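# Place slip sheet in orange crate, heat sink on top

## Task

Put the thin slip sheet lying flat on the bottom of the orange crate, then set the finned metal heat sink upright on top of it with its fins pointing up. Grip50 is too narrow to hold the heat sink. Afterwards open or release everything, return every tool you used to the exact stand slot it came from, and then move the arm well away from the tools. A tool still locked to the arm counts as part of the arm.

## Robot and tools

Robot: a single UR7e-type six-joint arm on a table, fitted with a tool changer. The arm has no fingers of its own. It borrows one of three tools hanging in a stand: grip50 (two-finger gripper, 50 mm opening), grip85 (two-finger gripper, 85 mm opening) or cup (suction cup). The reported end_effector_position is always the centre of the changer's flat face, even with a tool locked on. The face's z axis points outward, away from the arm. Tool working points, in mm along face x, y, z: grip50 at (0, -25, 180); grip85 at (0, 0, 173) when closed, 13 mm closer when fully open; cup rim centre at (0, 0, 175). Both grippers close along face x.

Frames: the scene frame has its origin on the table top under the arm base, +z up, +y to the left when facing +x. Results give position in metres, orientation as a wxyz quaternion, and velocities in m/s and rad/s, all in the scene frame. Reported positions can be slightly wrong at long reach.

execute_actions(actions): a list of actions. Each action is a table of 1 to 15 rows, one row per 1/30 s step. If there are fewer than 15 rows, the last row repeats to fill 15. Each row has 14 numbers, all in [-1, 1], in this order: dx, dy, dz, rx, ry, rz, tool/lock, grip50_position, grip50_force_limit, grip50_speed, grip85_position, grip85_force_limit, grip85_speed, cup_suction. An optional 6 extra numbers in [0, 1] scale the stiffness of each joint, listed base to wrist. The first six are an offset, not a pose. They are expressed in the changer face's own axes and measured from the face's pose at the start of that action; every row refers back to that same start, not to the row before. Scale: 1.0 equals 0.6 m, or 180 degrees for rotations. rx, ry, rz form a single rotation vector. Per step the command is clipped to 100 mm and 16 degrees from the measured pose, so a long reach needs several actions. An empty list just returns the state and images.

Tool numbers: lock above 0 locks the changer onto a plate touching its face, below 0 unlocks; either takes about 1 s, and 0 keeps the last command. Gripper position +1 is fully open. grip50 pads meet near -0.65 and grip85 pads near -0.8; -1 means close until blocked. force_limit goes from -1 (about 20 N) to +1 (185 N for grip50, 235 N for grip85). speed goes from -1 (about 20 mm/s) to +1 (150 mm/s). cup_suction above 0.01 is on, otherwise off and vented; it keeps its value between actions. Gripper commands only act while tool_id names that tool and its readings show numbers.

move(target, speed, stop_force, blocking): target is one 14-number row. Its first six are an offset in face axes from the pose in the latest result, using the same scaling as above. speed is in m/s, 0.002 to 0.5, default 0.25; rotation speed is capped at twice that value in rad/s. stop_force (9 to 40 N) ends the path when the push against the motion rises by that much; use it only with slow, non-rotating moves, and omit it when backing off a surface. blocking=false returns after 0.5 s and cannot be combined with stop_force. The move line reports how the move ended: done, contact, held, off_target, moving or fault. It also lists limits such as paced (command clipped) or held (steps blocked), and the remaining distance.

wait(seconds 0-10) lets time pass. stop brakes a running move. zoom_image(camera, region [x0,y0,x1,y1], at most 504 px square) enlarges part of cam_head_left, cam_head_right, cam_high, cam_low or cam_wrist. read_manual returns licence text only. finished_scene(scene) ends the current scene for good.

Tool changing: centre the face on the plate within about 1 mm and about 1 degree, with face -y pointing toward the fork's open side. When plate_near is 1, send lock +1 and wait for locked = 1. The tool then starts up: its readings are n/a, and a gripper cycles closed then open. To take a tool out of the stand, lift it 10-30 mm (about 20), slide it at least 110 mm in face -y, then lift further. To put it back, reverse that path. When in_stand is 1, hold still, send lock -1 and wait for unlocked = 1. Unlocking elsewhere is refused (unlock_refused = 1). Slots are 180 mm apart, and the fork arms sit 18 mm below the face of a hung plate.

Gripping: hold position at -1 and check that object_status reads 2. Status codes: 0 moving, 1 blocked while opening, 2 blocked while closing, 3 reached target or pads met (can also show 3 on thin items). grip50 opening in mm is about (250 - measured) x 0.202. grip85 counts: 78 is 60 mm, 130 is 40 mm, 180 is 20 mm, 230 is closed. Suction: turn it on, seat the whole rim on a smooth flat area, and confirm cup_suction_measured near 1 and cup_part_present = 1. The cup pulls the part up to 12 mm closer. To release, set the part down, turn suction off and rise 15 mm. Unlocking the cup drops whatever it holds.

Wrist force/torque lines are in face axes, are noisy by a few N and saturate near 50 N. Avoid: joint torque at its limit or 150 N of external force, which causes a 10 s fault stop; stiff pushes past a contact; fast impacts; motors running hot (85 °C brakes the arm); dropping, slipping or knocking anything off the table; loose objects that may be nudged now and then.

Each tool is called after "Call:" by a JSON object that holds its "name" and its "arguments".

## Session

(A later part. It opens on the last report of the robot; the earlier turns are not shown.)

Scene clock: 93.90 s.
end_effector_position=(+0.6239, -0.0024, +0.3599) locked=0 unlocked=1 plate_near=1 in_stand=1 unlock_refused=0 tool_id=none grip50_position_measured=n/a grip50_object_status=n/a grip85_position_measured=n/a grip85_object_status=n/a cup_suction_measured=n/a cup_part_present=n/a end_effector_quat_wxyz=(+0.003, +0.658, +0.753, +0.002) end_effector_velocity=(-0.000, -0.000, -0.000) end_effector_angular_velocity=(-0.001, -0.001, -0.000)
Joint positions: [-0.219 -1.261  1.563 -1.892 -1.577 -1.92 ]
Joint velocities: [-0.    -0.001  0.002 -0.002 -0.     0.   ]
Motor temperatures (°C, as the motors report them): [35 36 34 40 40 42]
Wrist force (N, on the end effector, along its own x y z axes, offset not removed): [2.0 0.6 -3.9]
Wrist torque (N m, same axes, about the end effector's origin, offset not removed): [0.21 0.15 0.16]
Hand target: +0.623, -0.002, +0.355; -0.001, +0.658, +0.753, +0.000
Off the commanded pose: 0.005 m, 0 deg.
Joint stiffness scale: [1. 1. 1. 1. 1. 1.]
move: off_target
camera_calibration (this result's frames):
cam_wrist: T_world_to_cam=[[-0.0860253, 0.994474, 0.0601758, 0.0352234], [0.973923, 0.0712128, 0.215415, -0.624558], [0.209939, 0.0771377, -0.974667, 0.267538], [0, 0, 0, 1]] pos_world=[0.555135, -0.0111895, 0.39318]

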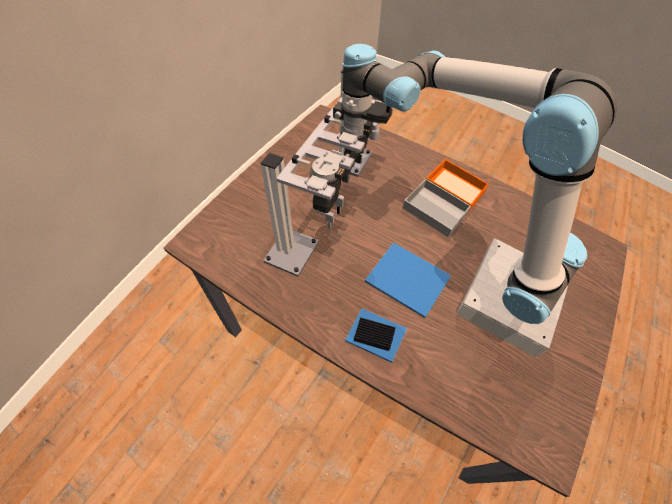

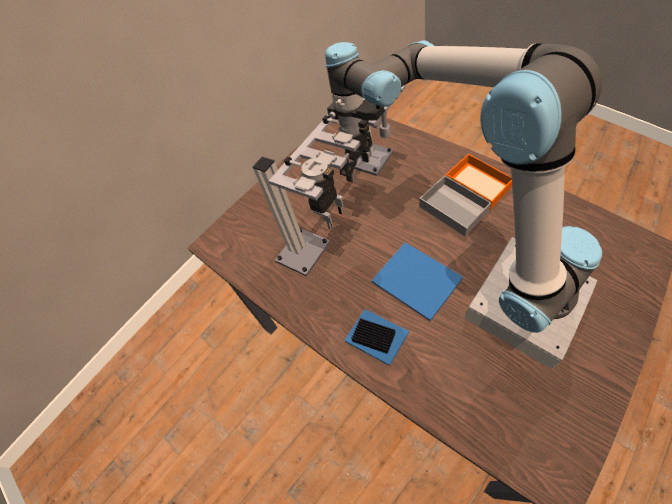

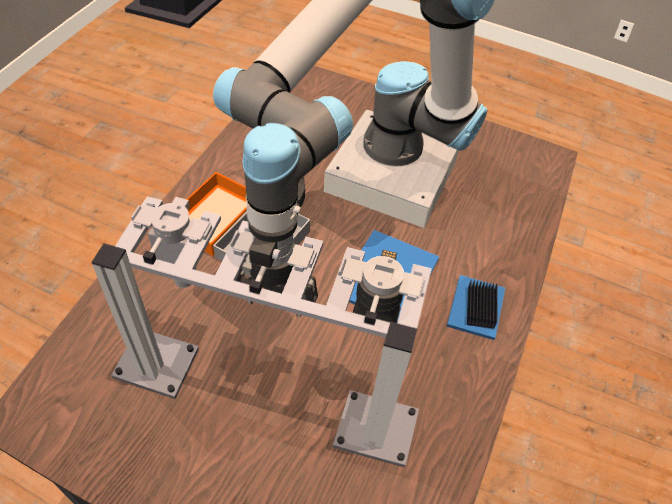

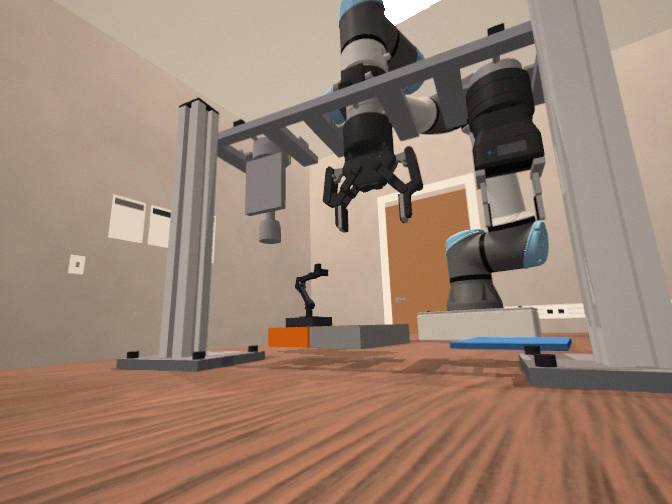

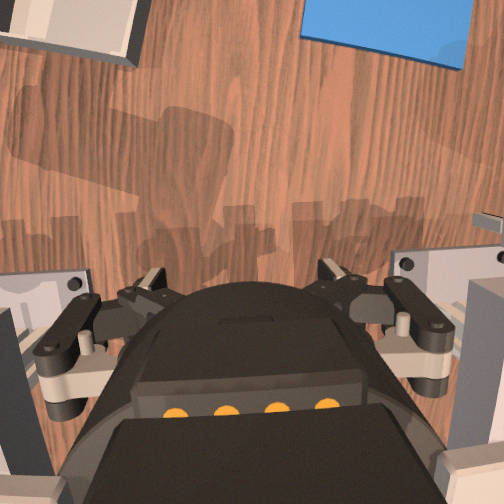

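Call:
{"name": "execute_actions", "arguments": {"actions": [[[0,0,0,0,0,0,1,1,0,0,1,0,0,0]],[[0,0,0,0,0,0,1,1,0,0,1,0,0,0]],[[0,0,0,0,0,0,1,1,0,0,1,0,0,0]]]}}

Call:
{"name": "move", "arguments": {"target": [0,0,-0.037,0.002,0,0,0,1,0,0,1,0,0,0], "speed": 0.05}}

Call:
{"name": "move", "arguments": {"target": [0,-0.27,0,0,0,0,0,1,0,0,1,0,0,0], "speed": 0.15}}

Call:
{"name": "move", "arguments": {"target": [0.63,-0.11,0.13,0,0,0,0,1,0,0,1,0,0,0]}}

Scene clock: 100.70 s.
end_effector_position=(+0.6240, -0.0023, +0.3603) locked=1 unlocked=0 plate_near=1 in_stand=1 unlock_refused=0 tool_id=grip85 grip50_position_measured=n/a grip50_object_status=n/a grip85_position_measured=n/a grip85_object_status=n/a cup_suction_measured=n/a cup_part_present=n/a end_effector_quat_wxyz=(+0.003, +0.658, +0.753, +0.003) end_effector_velocity=(+0.000, +0.000, +0.000) end_effector_angular_velocity=(-0.001, -0.001, +0.000)
Joint positions: [-0.219 -1.262  1.563 -1.892 -1.577 -1.92 ]
Joint velocities: [ 0.    -0.    -0.    -0.    -0.001 -0.   ]
Motor temperatures (°C, as the motors report them): [35 36 34 40 40 42]
Wrist force (N, on the end effector, along its own x y z axes, offset not removed): [0.7 3.9 0.8]
Wrist torque (N m, same axes, about the end effector's origin, offset not removed): [0.05 0.03 0.23]
Hand target: +0.624, -0.002, +0.360; +0.003, +0.658, +0.753, +0.003
Off the commanded pose: 0.000 m, 0 deg.
Joint stiffness scale: [1. 1. 1. 1. 1. 1.]
camera_calibration (this result's frames):
cam_wrist: T_world_to_cam=[[-0.0860799, 0.994478, 0.0600387, 0.035278], [0.973705, 0.0712176, 0.216396, -0.624892], [0.210925, 0.0770873, -0.974458, 0.267144], [0, 0, 0, 1]] pos_world=[0.55515, -0.0111733, 0.393427]

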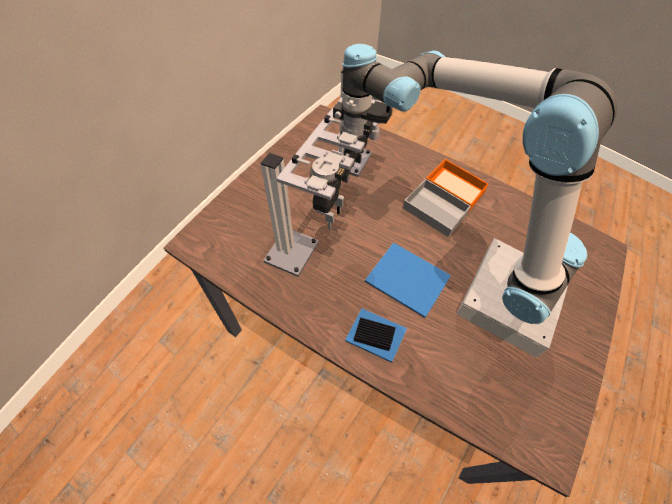

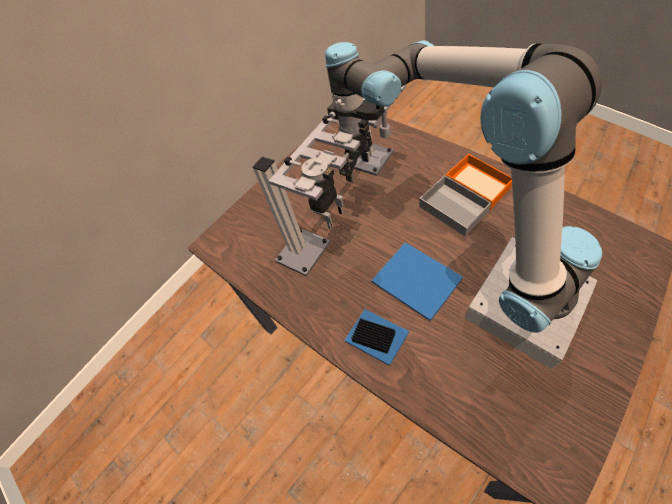

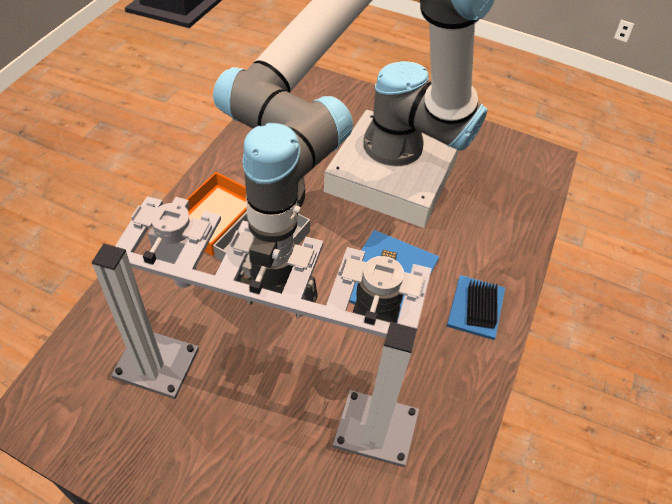

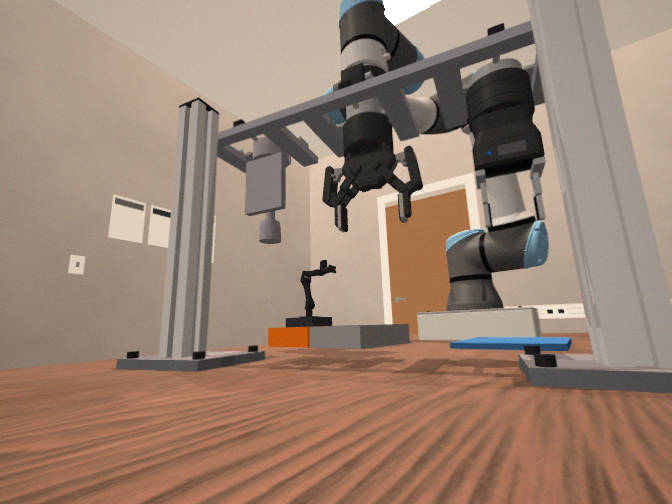

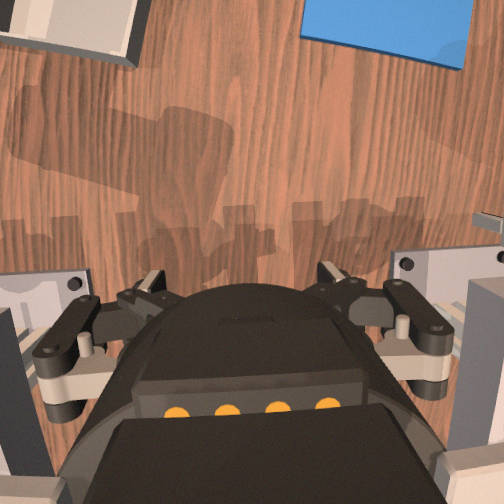

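Scene clock: 101.60 s.
end_effector_position=(+0.6233, -0.0026, +0.3802) locked=1 unlocked=0 plate_near=1 in_stand=0 unlock_refused=0 tool_id=grip85 grip50_position_measured=n/a grip50_object_status=n/a grip85_position_measured=n/a grip85_object_status=n/a cup_suction_measured=n/a cup_part_present=n/a end_effector_quat_wxyz=(-0.000, +0.658, +0.753, -0.000) end_effector_velocity=(-0.002, +0.000, -0.000) end_effector_angular_velocity=(+0.002, +0.012, -0.000)
Joint positions: [-0.219 -1.274  1.524 -1.832 -1.578 -1.92 ]
Joint velocities: [-0.    -0.001 -0.001  0.014 -0.    -0.   ]
Motor temperatures (°C, as the motors report them): [35 36 34 40 40 42]
Wrist force (N, on the end effector, along its own x y z axes, offset not removed): [0.3 3.1 3.5]
Wrist torque (N m, same axes, about the end effector's origin, offset not removed): [0.02 0.06 0.25]
Hand target: +0.624, -0.002, +0.382; +0.001, +0.658, +0.753, +0.000
Off the commanded pose: 0.002 m, 0 deg.
Joint stiffness scale: [1. 1. 1. 1. 1. 1.]
move: done
camera_calibration (this result's frames):
cam_wrist: T_world_to_cam=[[-0.0853919, 0.994461, 0.0612903, 0.0333535], [0.975578, 0.0709588, 0.207875, -0.626467], [0.202374, 0.0775443, -0.976233, 0.2927], [0, 0, 0, 1]] pos_world=[0.55478, -0.0114127, 0.413926]

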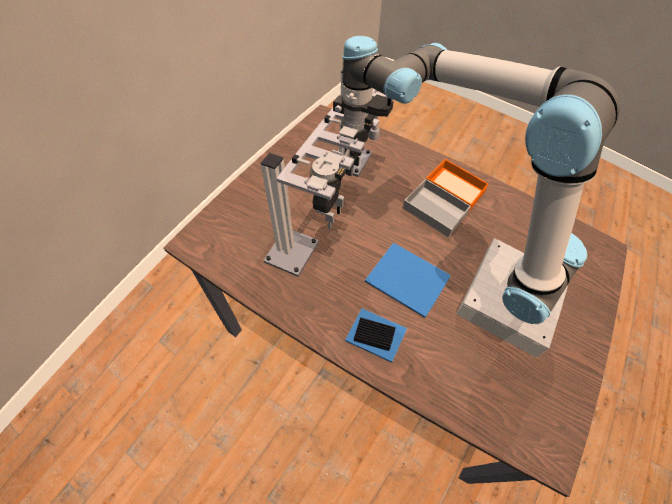

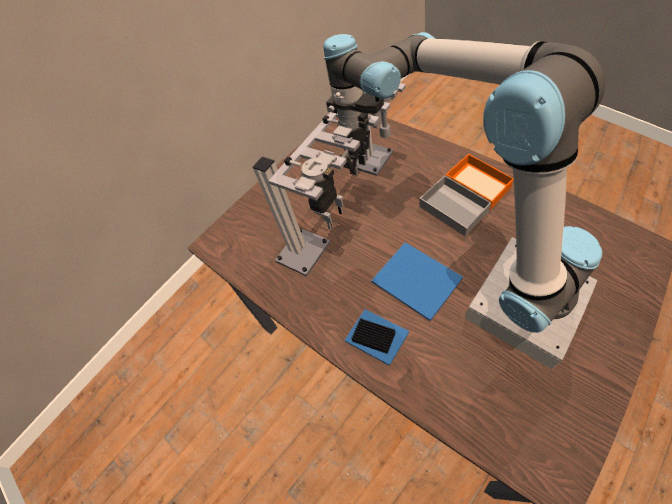

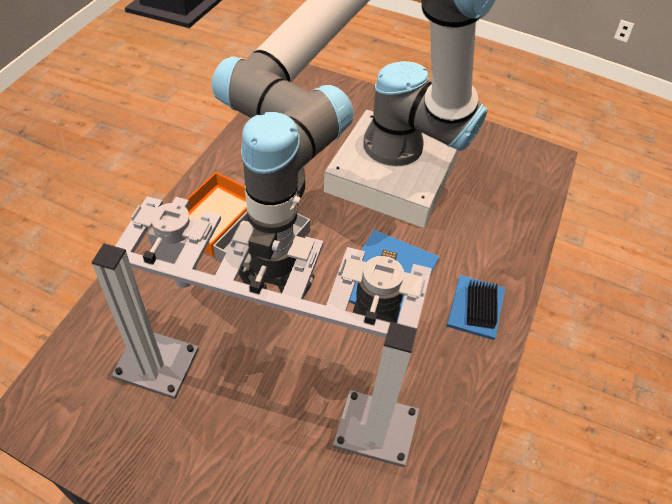

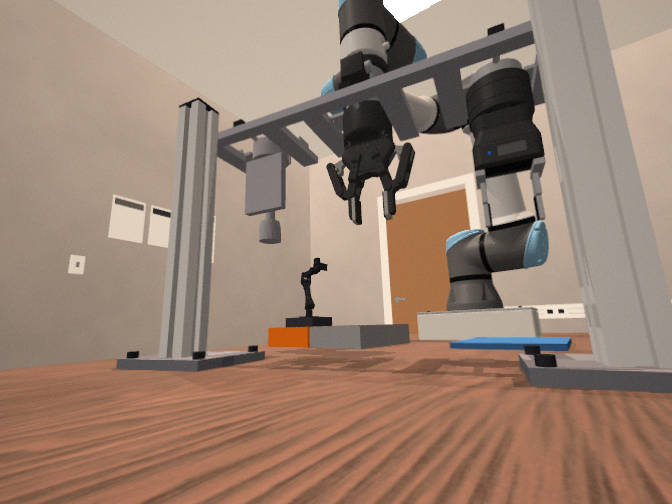

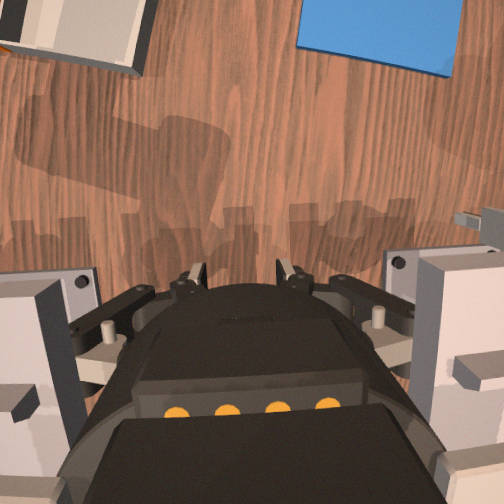

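Scene clock: 103.30 s.
end_effector_position=(+0.4644, -0.0239, +0.3806) locked=1 unlocked=0 plate_near=1 in_stand=0 unlock_refused=0 tool_id=grip85 grip50_position_measured=n/a grip50_object_status=n/a grip85_position_measured=n/a grip85_object_status=n/a cup_suction_measured=n/a cup_part_present=n/a end_effector_quat_wxyz=(+0.001, +0.657, +0.753, +0.000) end_effector_velocity=(-0.002, -0.001, +0.000) end_effector_angular_velocity=(+0.001, +0.000, +0.004)
Joint positions: [-0.34  -1.652  1.951 -1.884 -1.577 -2.042]
Joint velocities: [-0.003 -0.006  0.005  0.001  0.001 -0.008]
Motor temperatures (°C, as the motors report them): [35 36 34 40 40 42]
Wrist force (N, on the end effector, along its own x y z axes, offset not removed): [1.2 3.4 2.6]
Wrist torque (N m, same axes, about the end effector's origin, offset not removed): [0.00 0.04 0.14]
Hand target: +0.463, -0.024, +0.380; -0.000, +0.658, +0.753, +0.000
Off the commanded pose: 0.002 m, 0 deg.
Joint stiffness scale: [1. 1. 1. 1. 1. 1.]
move: done
camera_calibration (this result's frames):
cam_wrist: T_world_to_cam=[[-0.0862953, 0.994456, 0.060094, 0.0418075], [0.975155, 0.07196, 0.20951, -0.470413], [0.204024, 0.0766806, -0.975958, 0.326101], [0, 0, 0, 1]] pos_world=[0.395801, -0.0327305, 0.414305]

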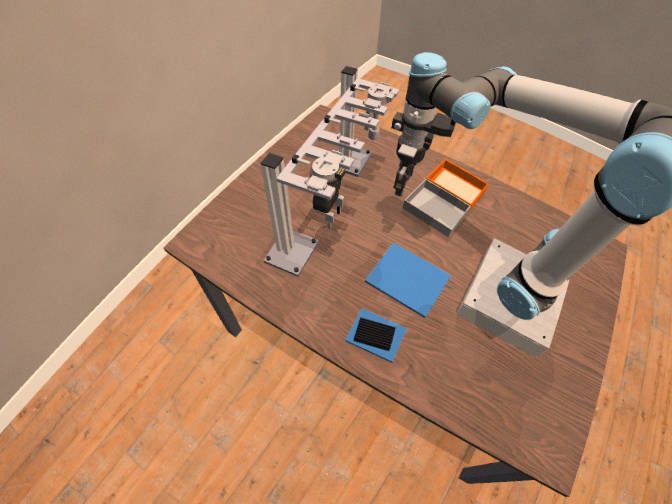

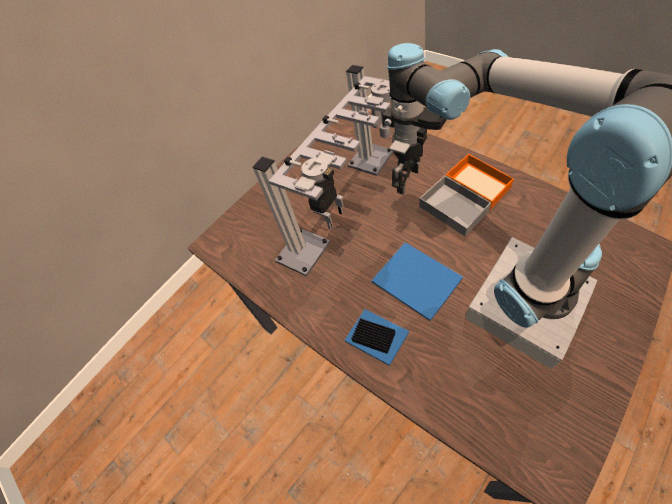

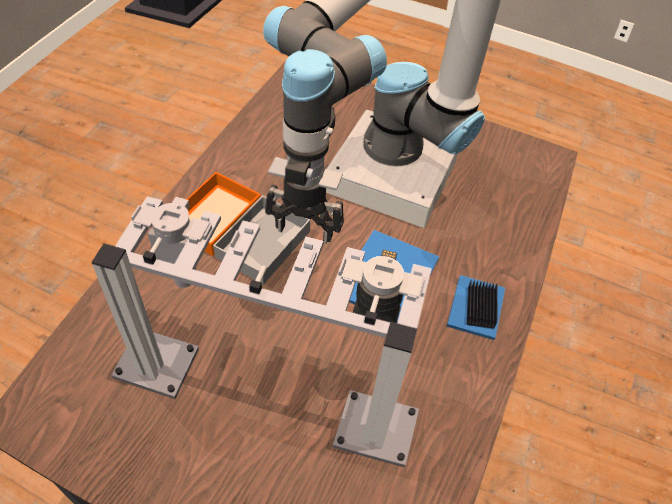

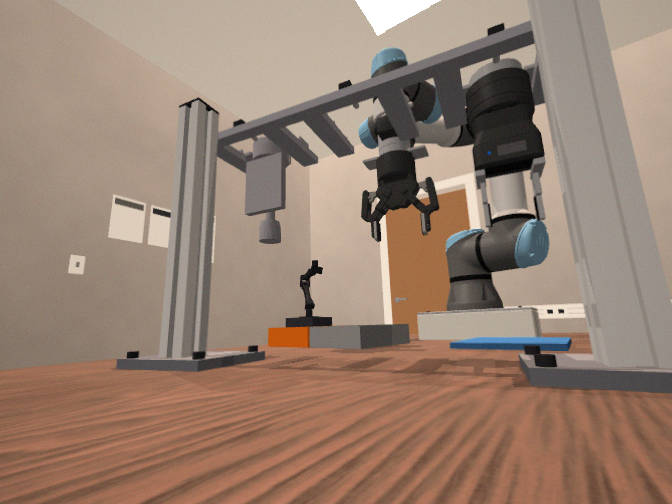

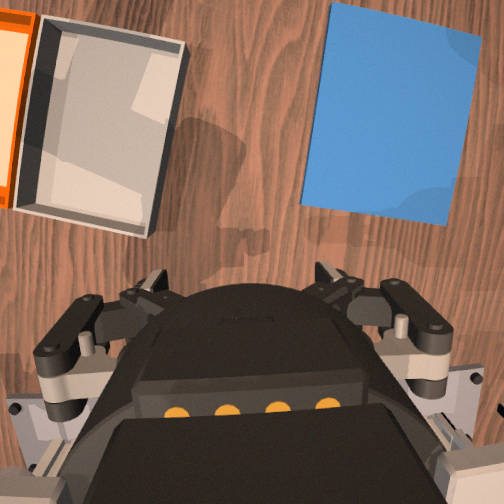

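Scene clock: 105.53 s.
end_effector_position=(+0.3476, +0.3398, +0.3011) locked=1 unlocked=0 plate_near=1 in_stand=0 unlock_refused=0 tool_id=grip85 grip50_position_measured=n/a grip50_object_status=n/a grip85_position_measured=3 grip85_object_status=3 cup_suction_measured=n/a cup_part_present=n/a end_effector_quat_wxyz=(+0.001, +0.658, +0.753, -0.001) end_effector_velocity=(-0.000, +0.003, -0.000) end_effector_angular_velocity=(-0.001, -0.001, -0.007)
Joint positions: [ 0.504 -1.5    2.032 -2.105 -1.587 -1.198]
Joint velocities: [ 0.006  0.004 -0.004 -0.    -0.002  0.013]
Motor temperatures (°C, as the motors report them): [35 36 34 40 40 42]
Wrist force (N, on the end effector, along its own x y z axes, offset not removed): [0.1 3.3 3.1]
Wrist torque (N m, same axes, about the end effector's origin, offset not removed): [0.07 0.09 0.20]
Hand target: +0.348, +0.341, +0.301; +0.002, +0.657, +0.753, -0.001
Off the commanded pose: 0.002 m, 0 deg.
Joint stiffness scale: [1. 1. 1. 1. 1. 1.]
move: done
camera_calibration (this result's frames):
cam_wrist: T_world_to_cam=[[-0.0858872, 0.99462, 0.0579098, -0.324723], [0.975495, 0.0721334, 0.20786, -0.365747], [0.202565, 0.0743433, -0.976443, 0.245794], [0, 0, 0, 1]] pos_world=[0.279105, 0.331086, 0.334833]

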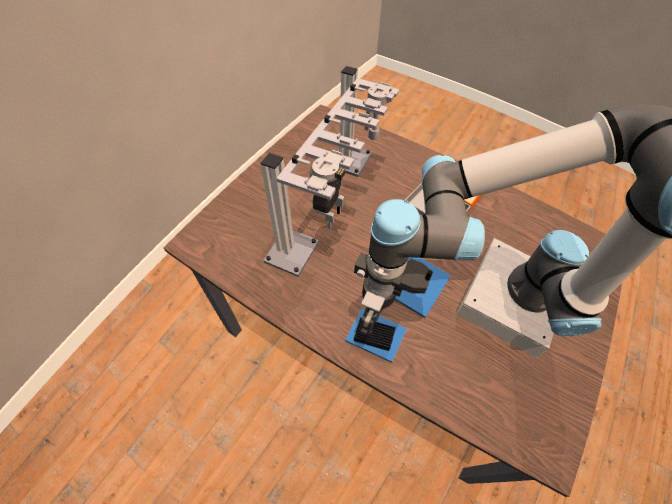

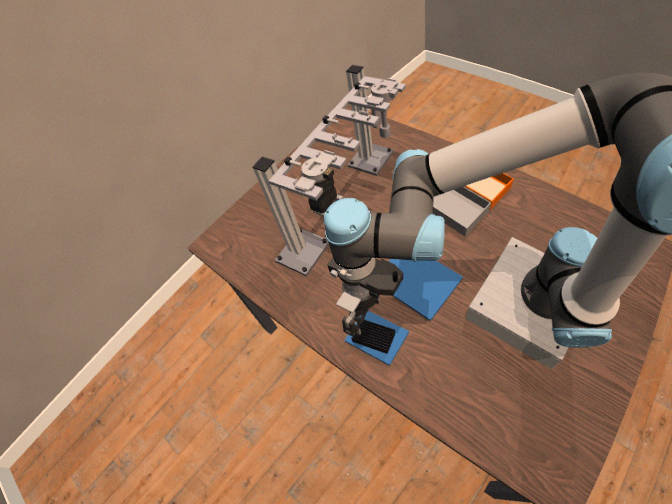

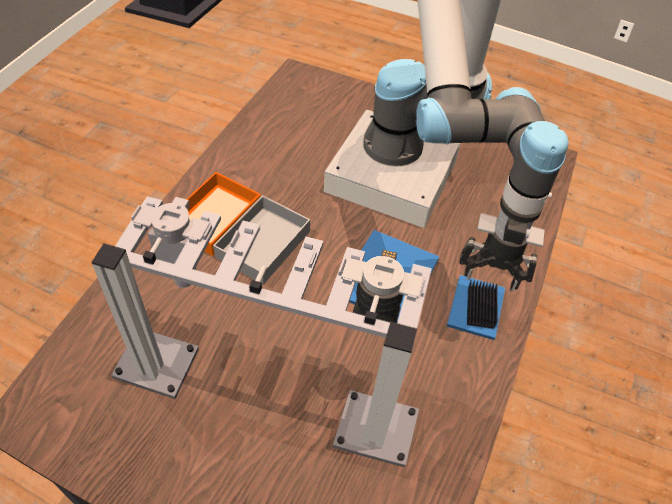

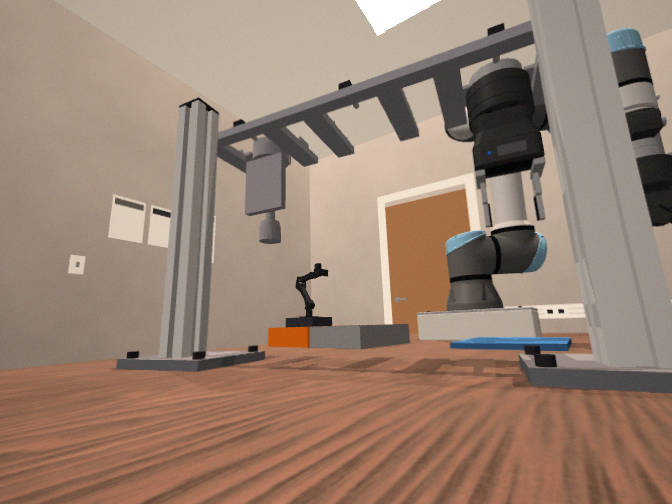

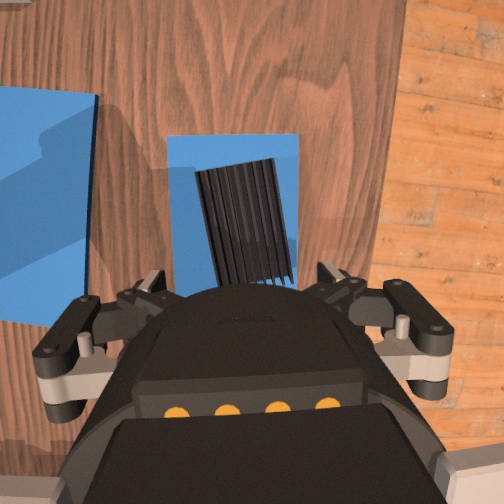

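Call:
{"name": "move", "arguments": {"target": [0.006,-0.031,0.125,0,0.001,-0.039,0,1,0,0,1,0,0,0], "speed": 0.15}}

Call:
{"name": "move", "arguments": {"target": [0,0,0.05,0,0,0,0,1,0,0,1,0,0,0], "speed": 0.03, "stop_force": 10}}

Call:
{"name": "zoom_image", "arguments": {"camera": "cam_high", "region": [420,230,560,350]}}

Scene clock: 112.37 s.
end_effector_position=(+0.3307, +0.3406, +0.2286) locked=1 unlocked=0 plate_near=1 in_stand=0 unlock_refused=0 tool_id=grip85 grip50_position_measured=n/a grip50_object_status=n/a grip85_position_measured=3 grip85_object_status=3 cup_suction_measured=n/a cup_part_present=n/a end_effector_quat_wxyz=(+0.001, +0.612, +0.791, +0.002) end_effector_velocity=(+0.002, +0.002, +0.000) end_effector_angular_velocity=(+0.007, -0.011, +0.006)
Joint positions: [ 0.52  -1.409  2.159 -2.329 -1.585 -1.301]
Joint velocities: [ 0.001  0.003  0.    -0.017  0.001 -0.005]
Motor temperatures (°C, as the motors report them): [35 36 34 40 40 42]
Wrist force (N, on the end effector, along its own x y z axes, offset not removed): [-0.1 4.2 2.3]
Wrist torque (N m, same axes, about the end effector's origin, offset not removed): [0.13 0.09 0.23]
Hand target: +0.329, +0.341, +0.226; -0.000, +0.610, +0.792, -0.000
Off the commanded pose: 0.003 m, 0 deg.
Joint stiffness scale: [1. 1. 1. 1. 1. 1.]
move: done
camera_calibration (this result's frames):
cam_wrist: T_world_to_cam=[[-0.203832, 0.977063, 0.0616512, -0.278571], [0.959308, 0.186766, 0.211768, -0.368806], [0.195396, 0.102308, -0.975374, 0.171068], [0, 0, 0, 1]] pos_world=[0.263591, 0.32356, 0.26213]

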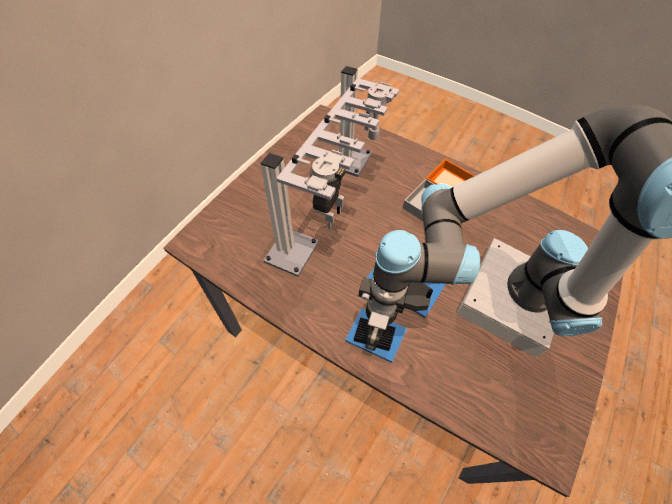

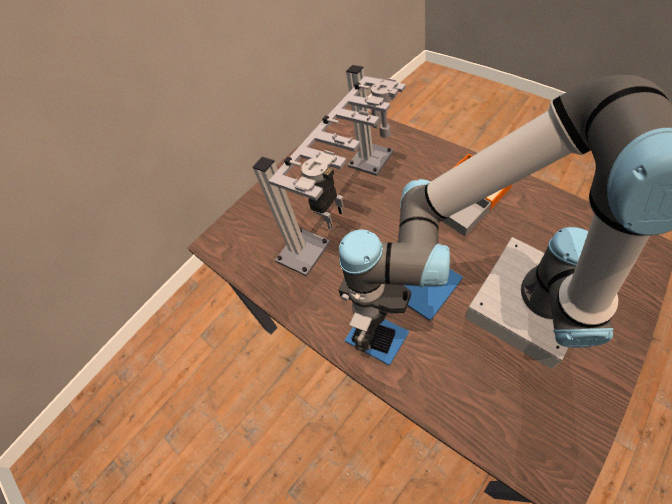

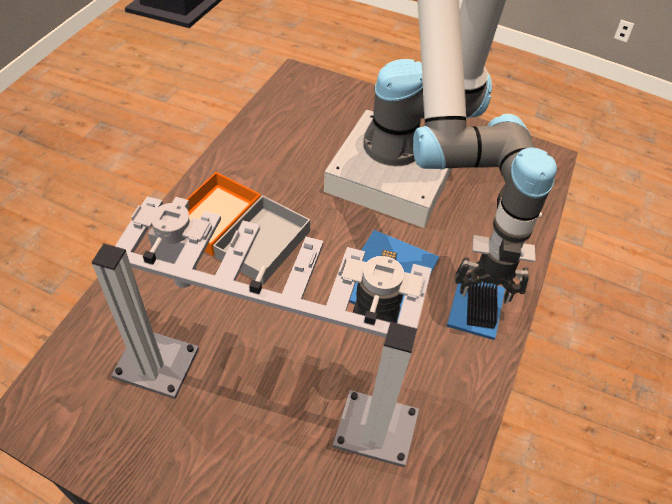

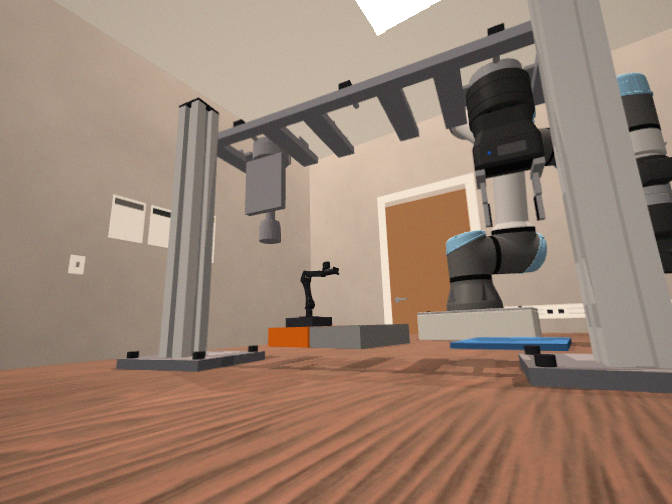

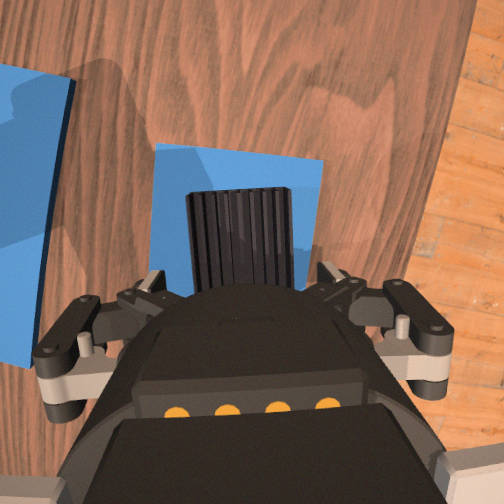

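Scene clock: 113.77 s.
end_effector_position=(+0.3317, +0.3416, +0.2009) locked=1 unlocked=0 plate_near=1 in_stand=0 unlock_refused=0 tool_id=grip85 grip50_position_measured=n/a grip50_object_status=n/a grip85_position_measured=3 grip85_object_status=3 cup_suction_measured=n/a cup_part_present=n/a end_effector_quat_wxyz=(+0.002, +0.611, +0.791, +0.003) end_effector_velocity=(+0.002, +0.001, +0.002) end_effector_angular_velocity=(+0.006, -0.012, -0.001)
Joint positions: [ 0.52  -1.35   2.185 -2.418 -1.585 -1.301]
Joint velocities: [-0.    -0.001 -0.    -0.012 -0.     0.   ]
Motor temperatures (°C, as the motors report them): [35 36 34 40 40 42]
Wrist force (N, on the end effector, along its own x y z axes, offset not removed): [-0.5 3.6 2.2]
Wrist torque (N m, same axes, about the end effector's origin, offset not removed): [0.04 0.14 0.24]
Hand target: +0.331, +0.341, +0.199; +0.001, +0.612, +0.791, +0.002
Off the commanded pose: 0.003 m, 0 deg.
Joint stiffness scale: [1. 1. 1. 1. 1. 1.]
move: done
camera_calibration (this result's frames):
cam_wrist: T_world_to_cam=[[-0.204348, 0.976871, 0.0629589, -0.277695], [0.95849, 0.18661, 0.215577, -0.364541], [0.198842, 0.104398, -0.974455, 0.141689], [0, 0, 0, 1]] pos_world=[0.264489, 0.324507, 0.23414]

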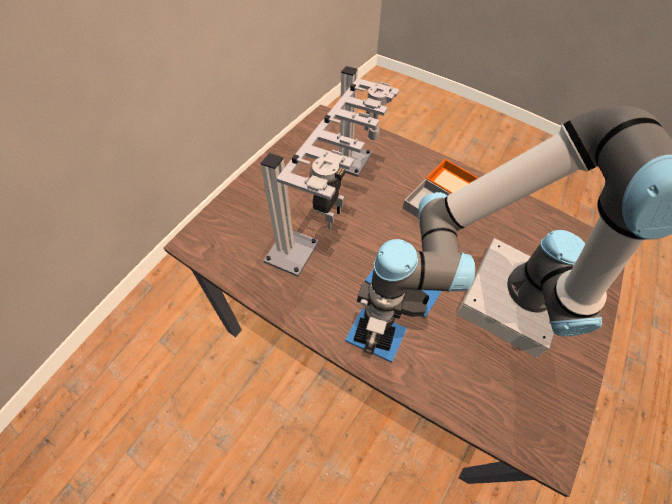

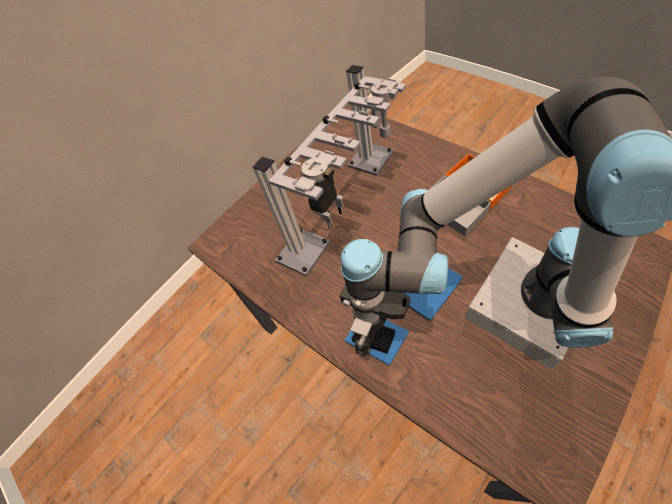

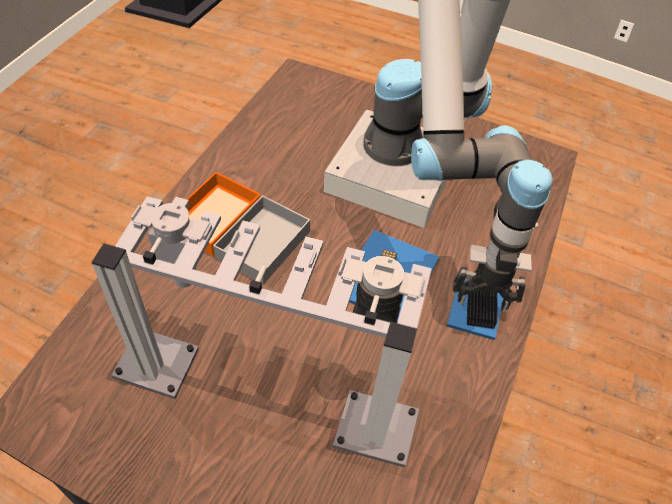

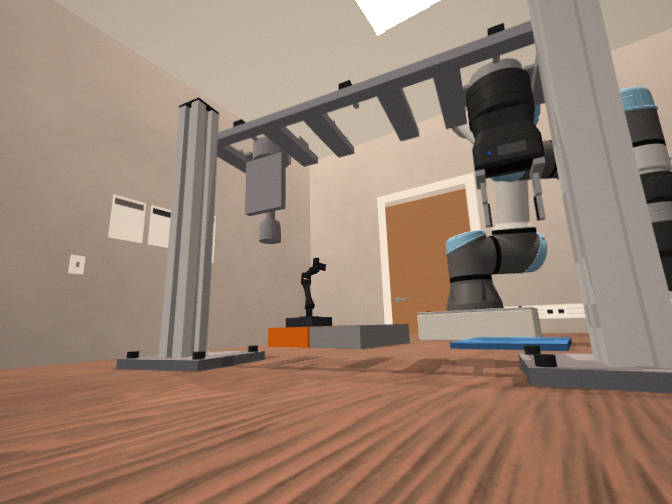

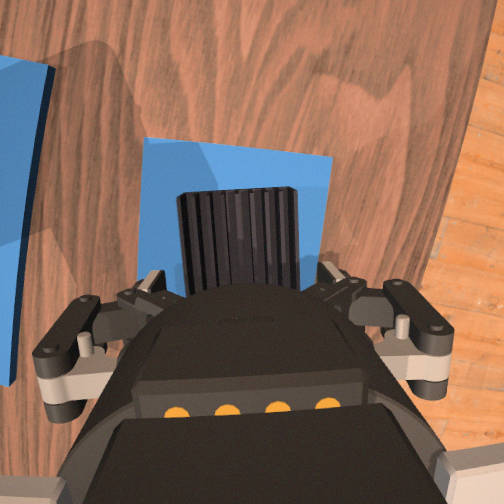

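Region (420, 230, 560, 350) of cam_high's 672x504 image, scaled by 3.600, with more detail than that image has; it fills the top 432 rows of this view, and the rest is white.

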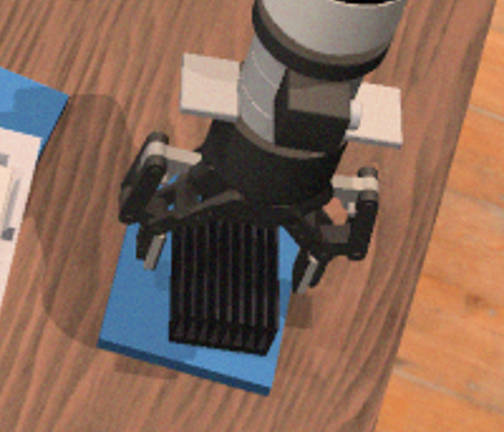

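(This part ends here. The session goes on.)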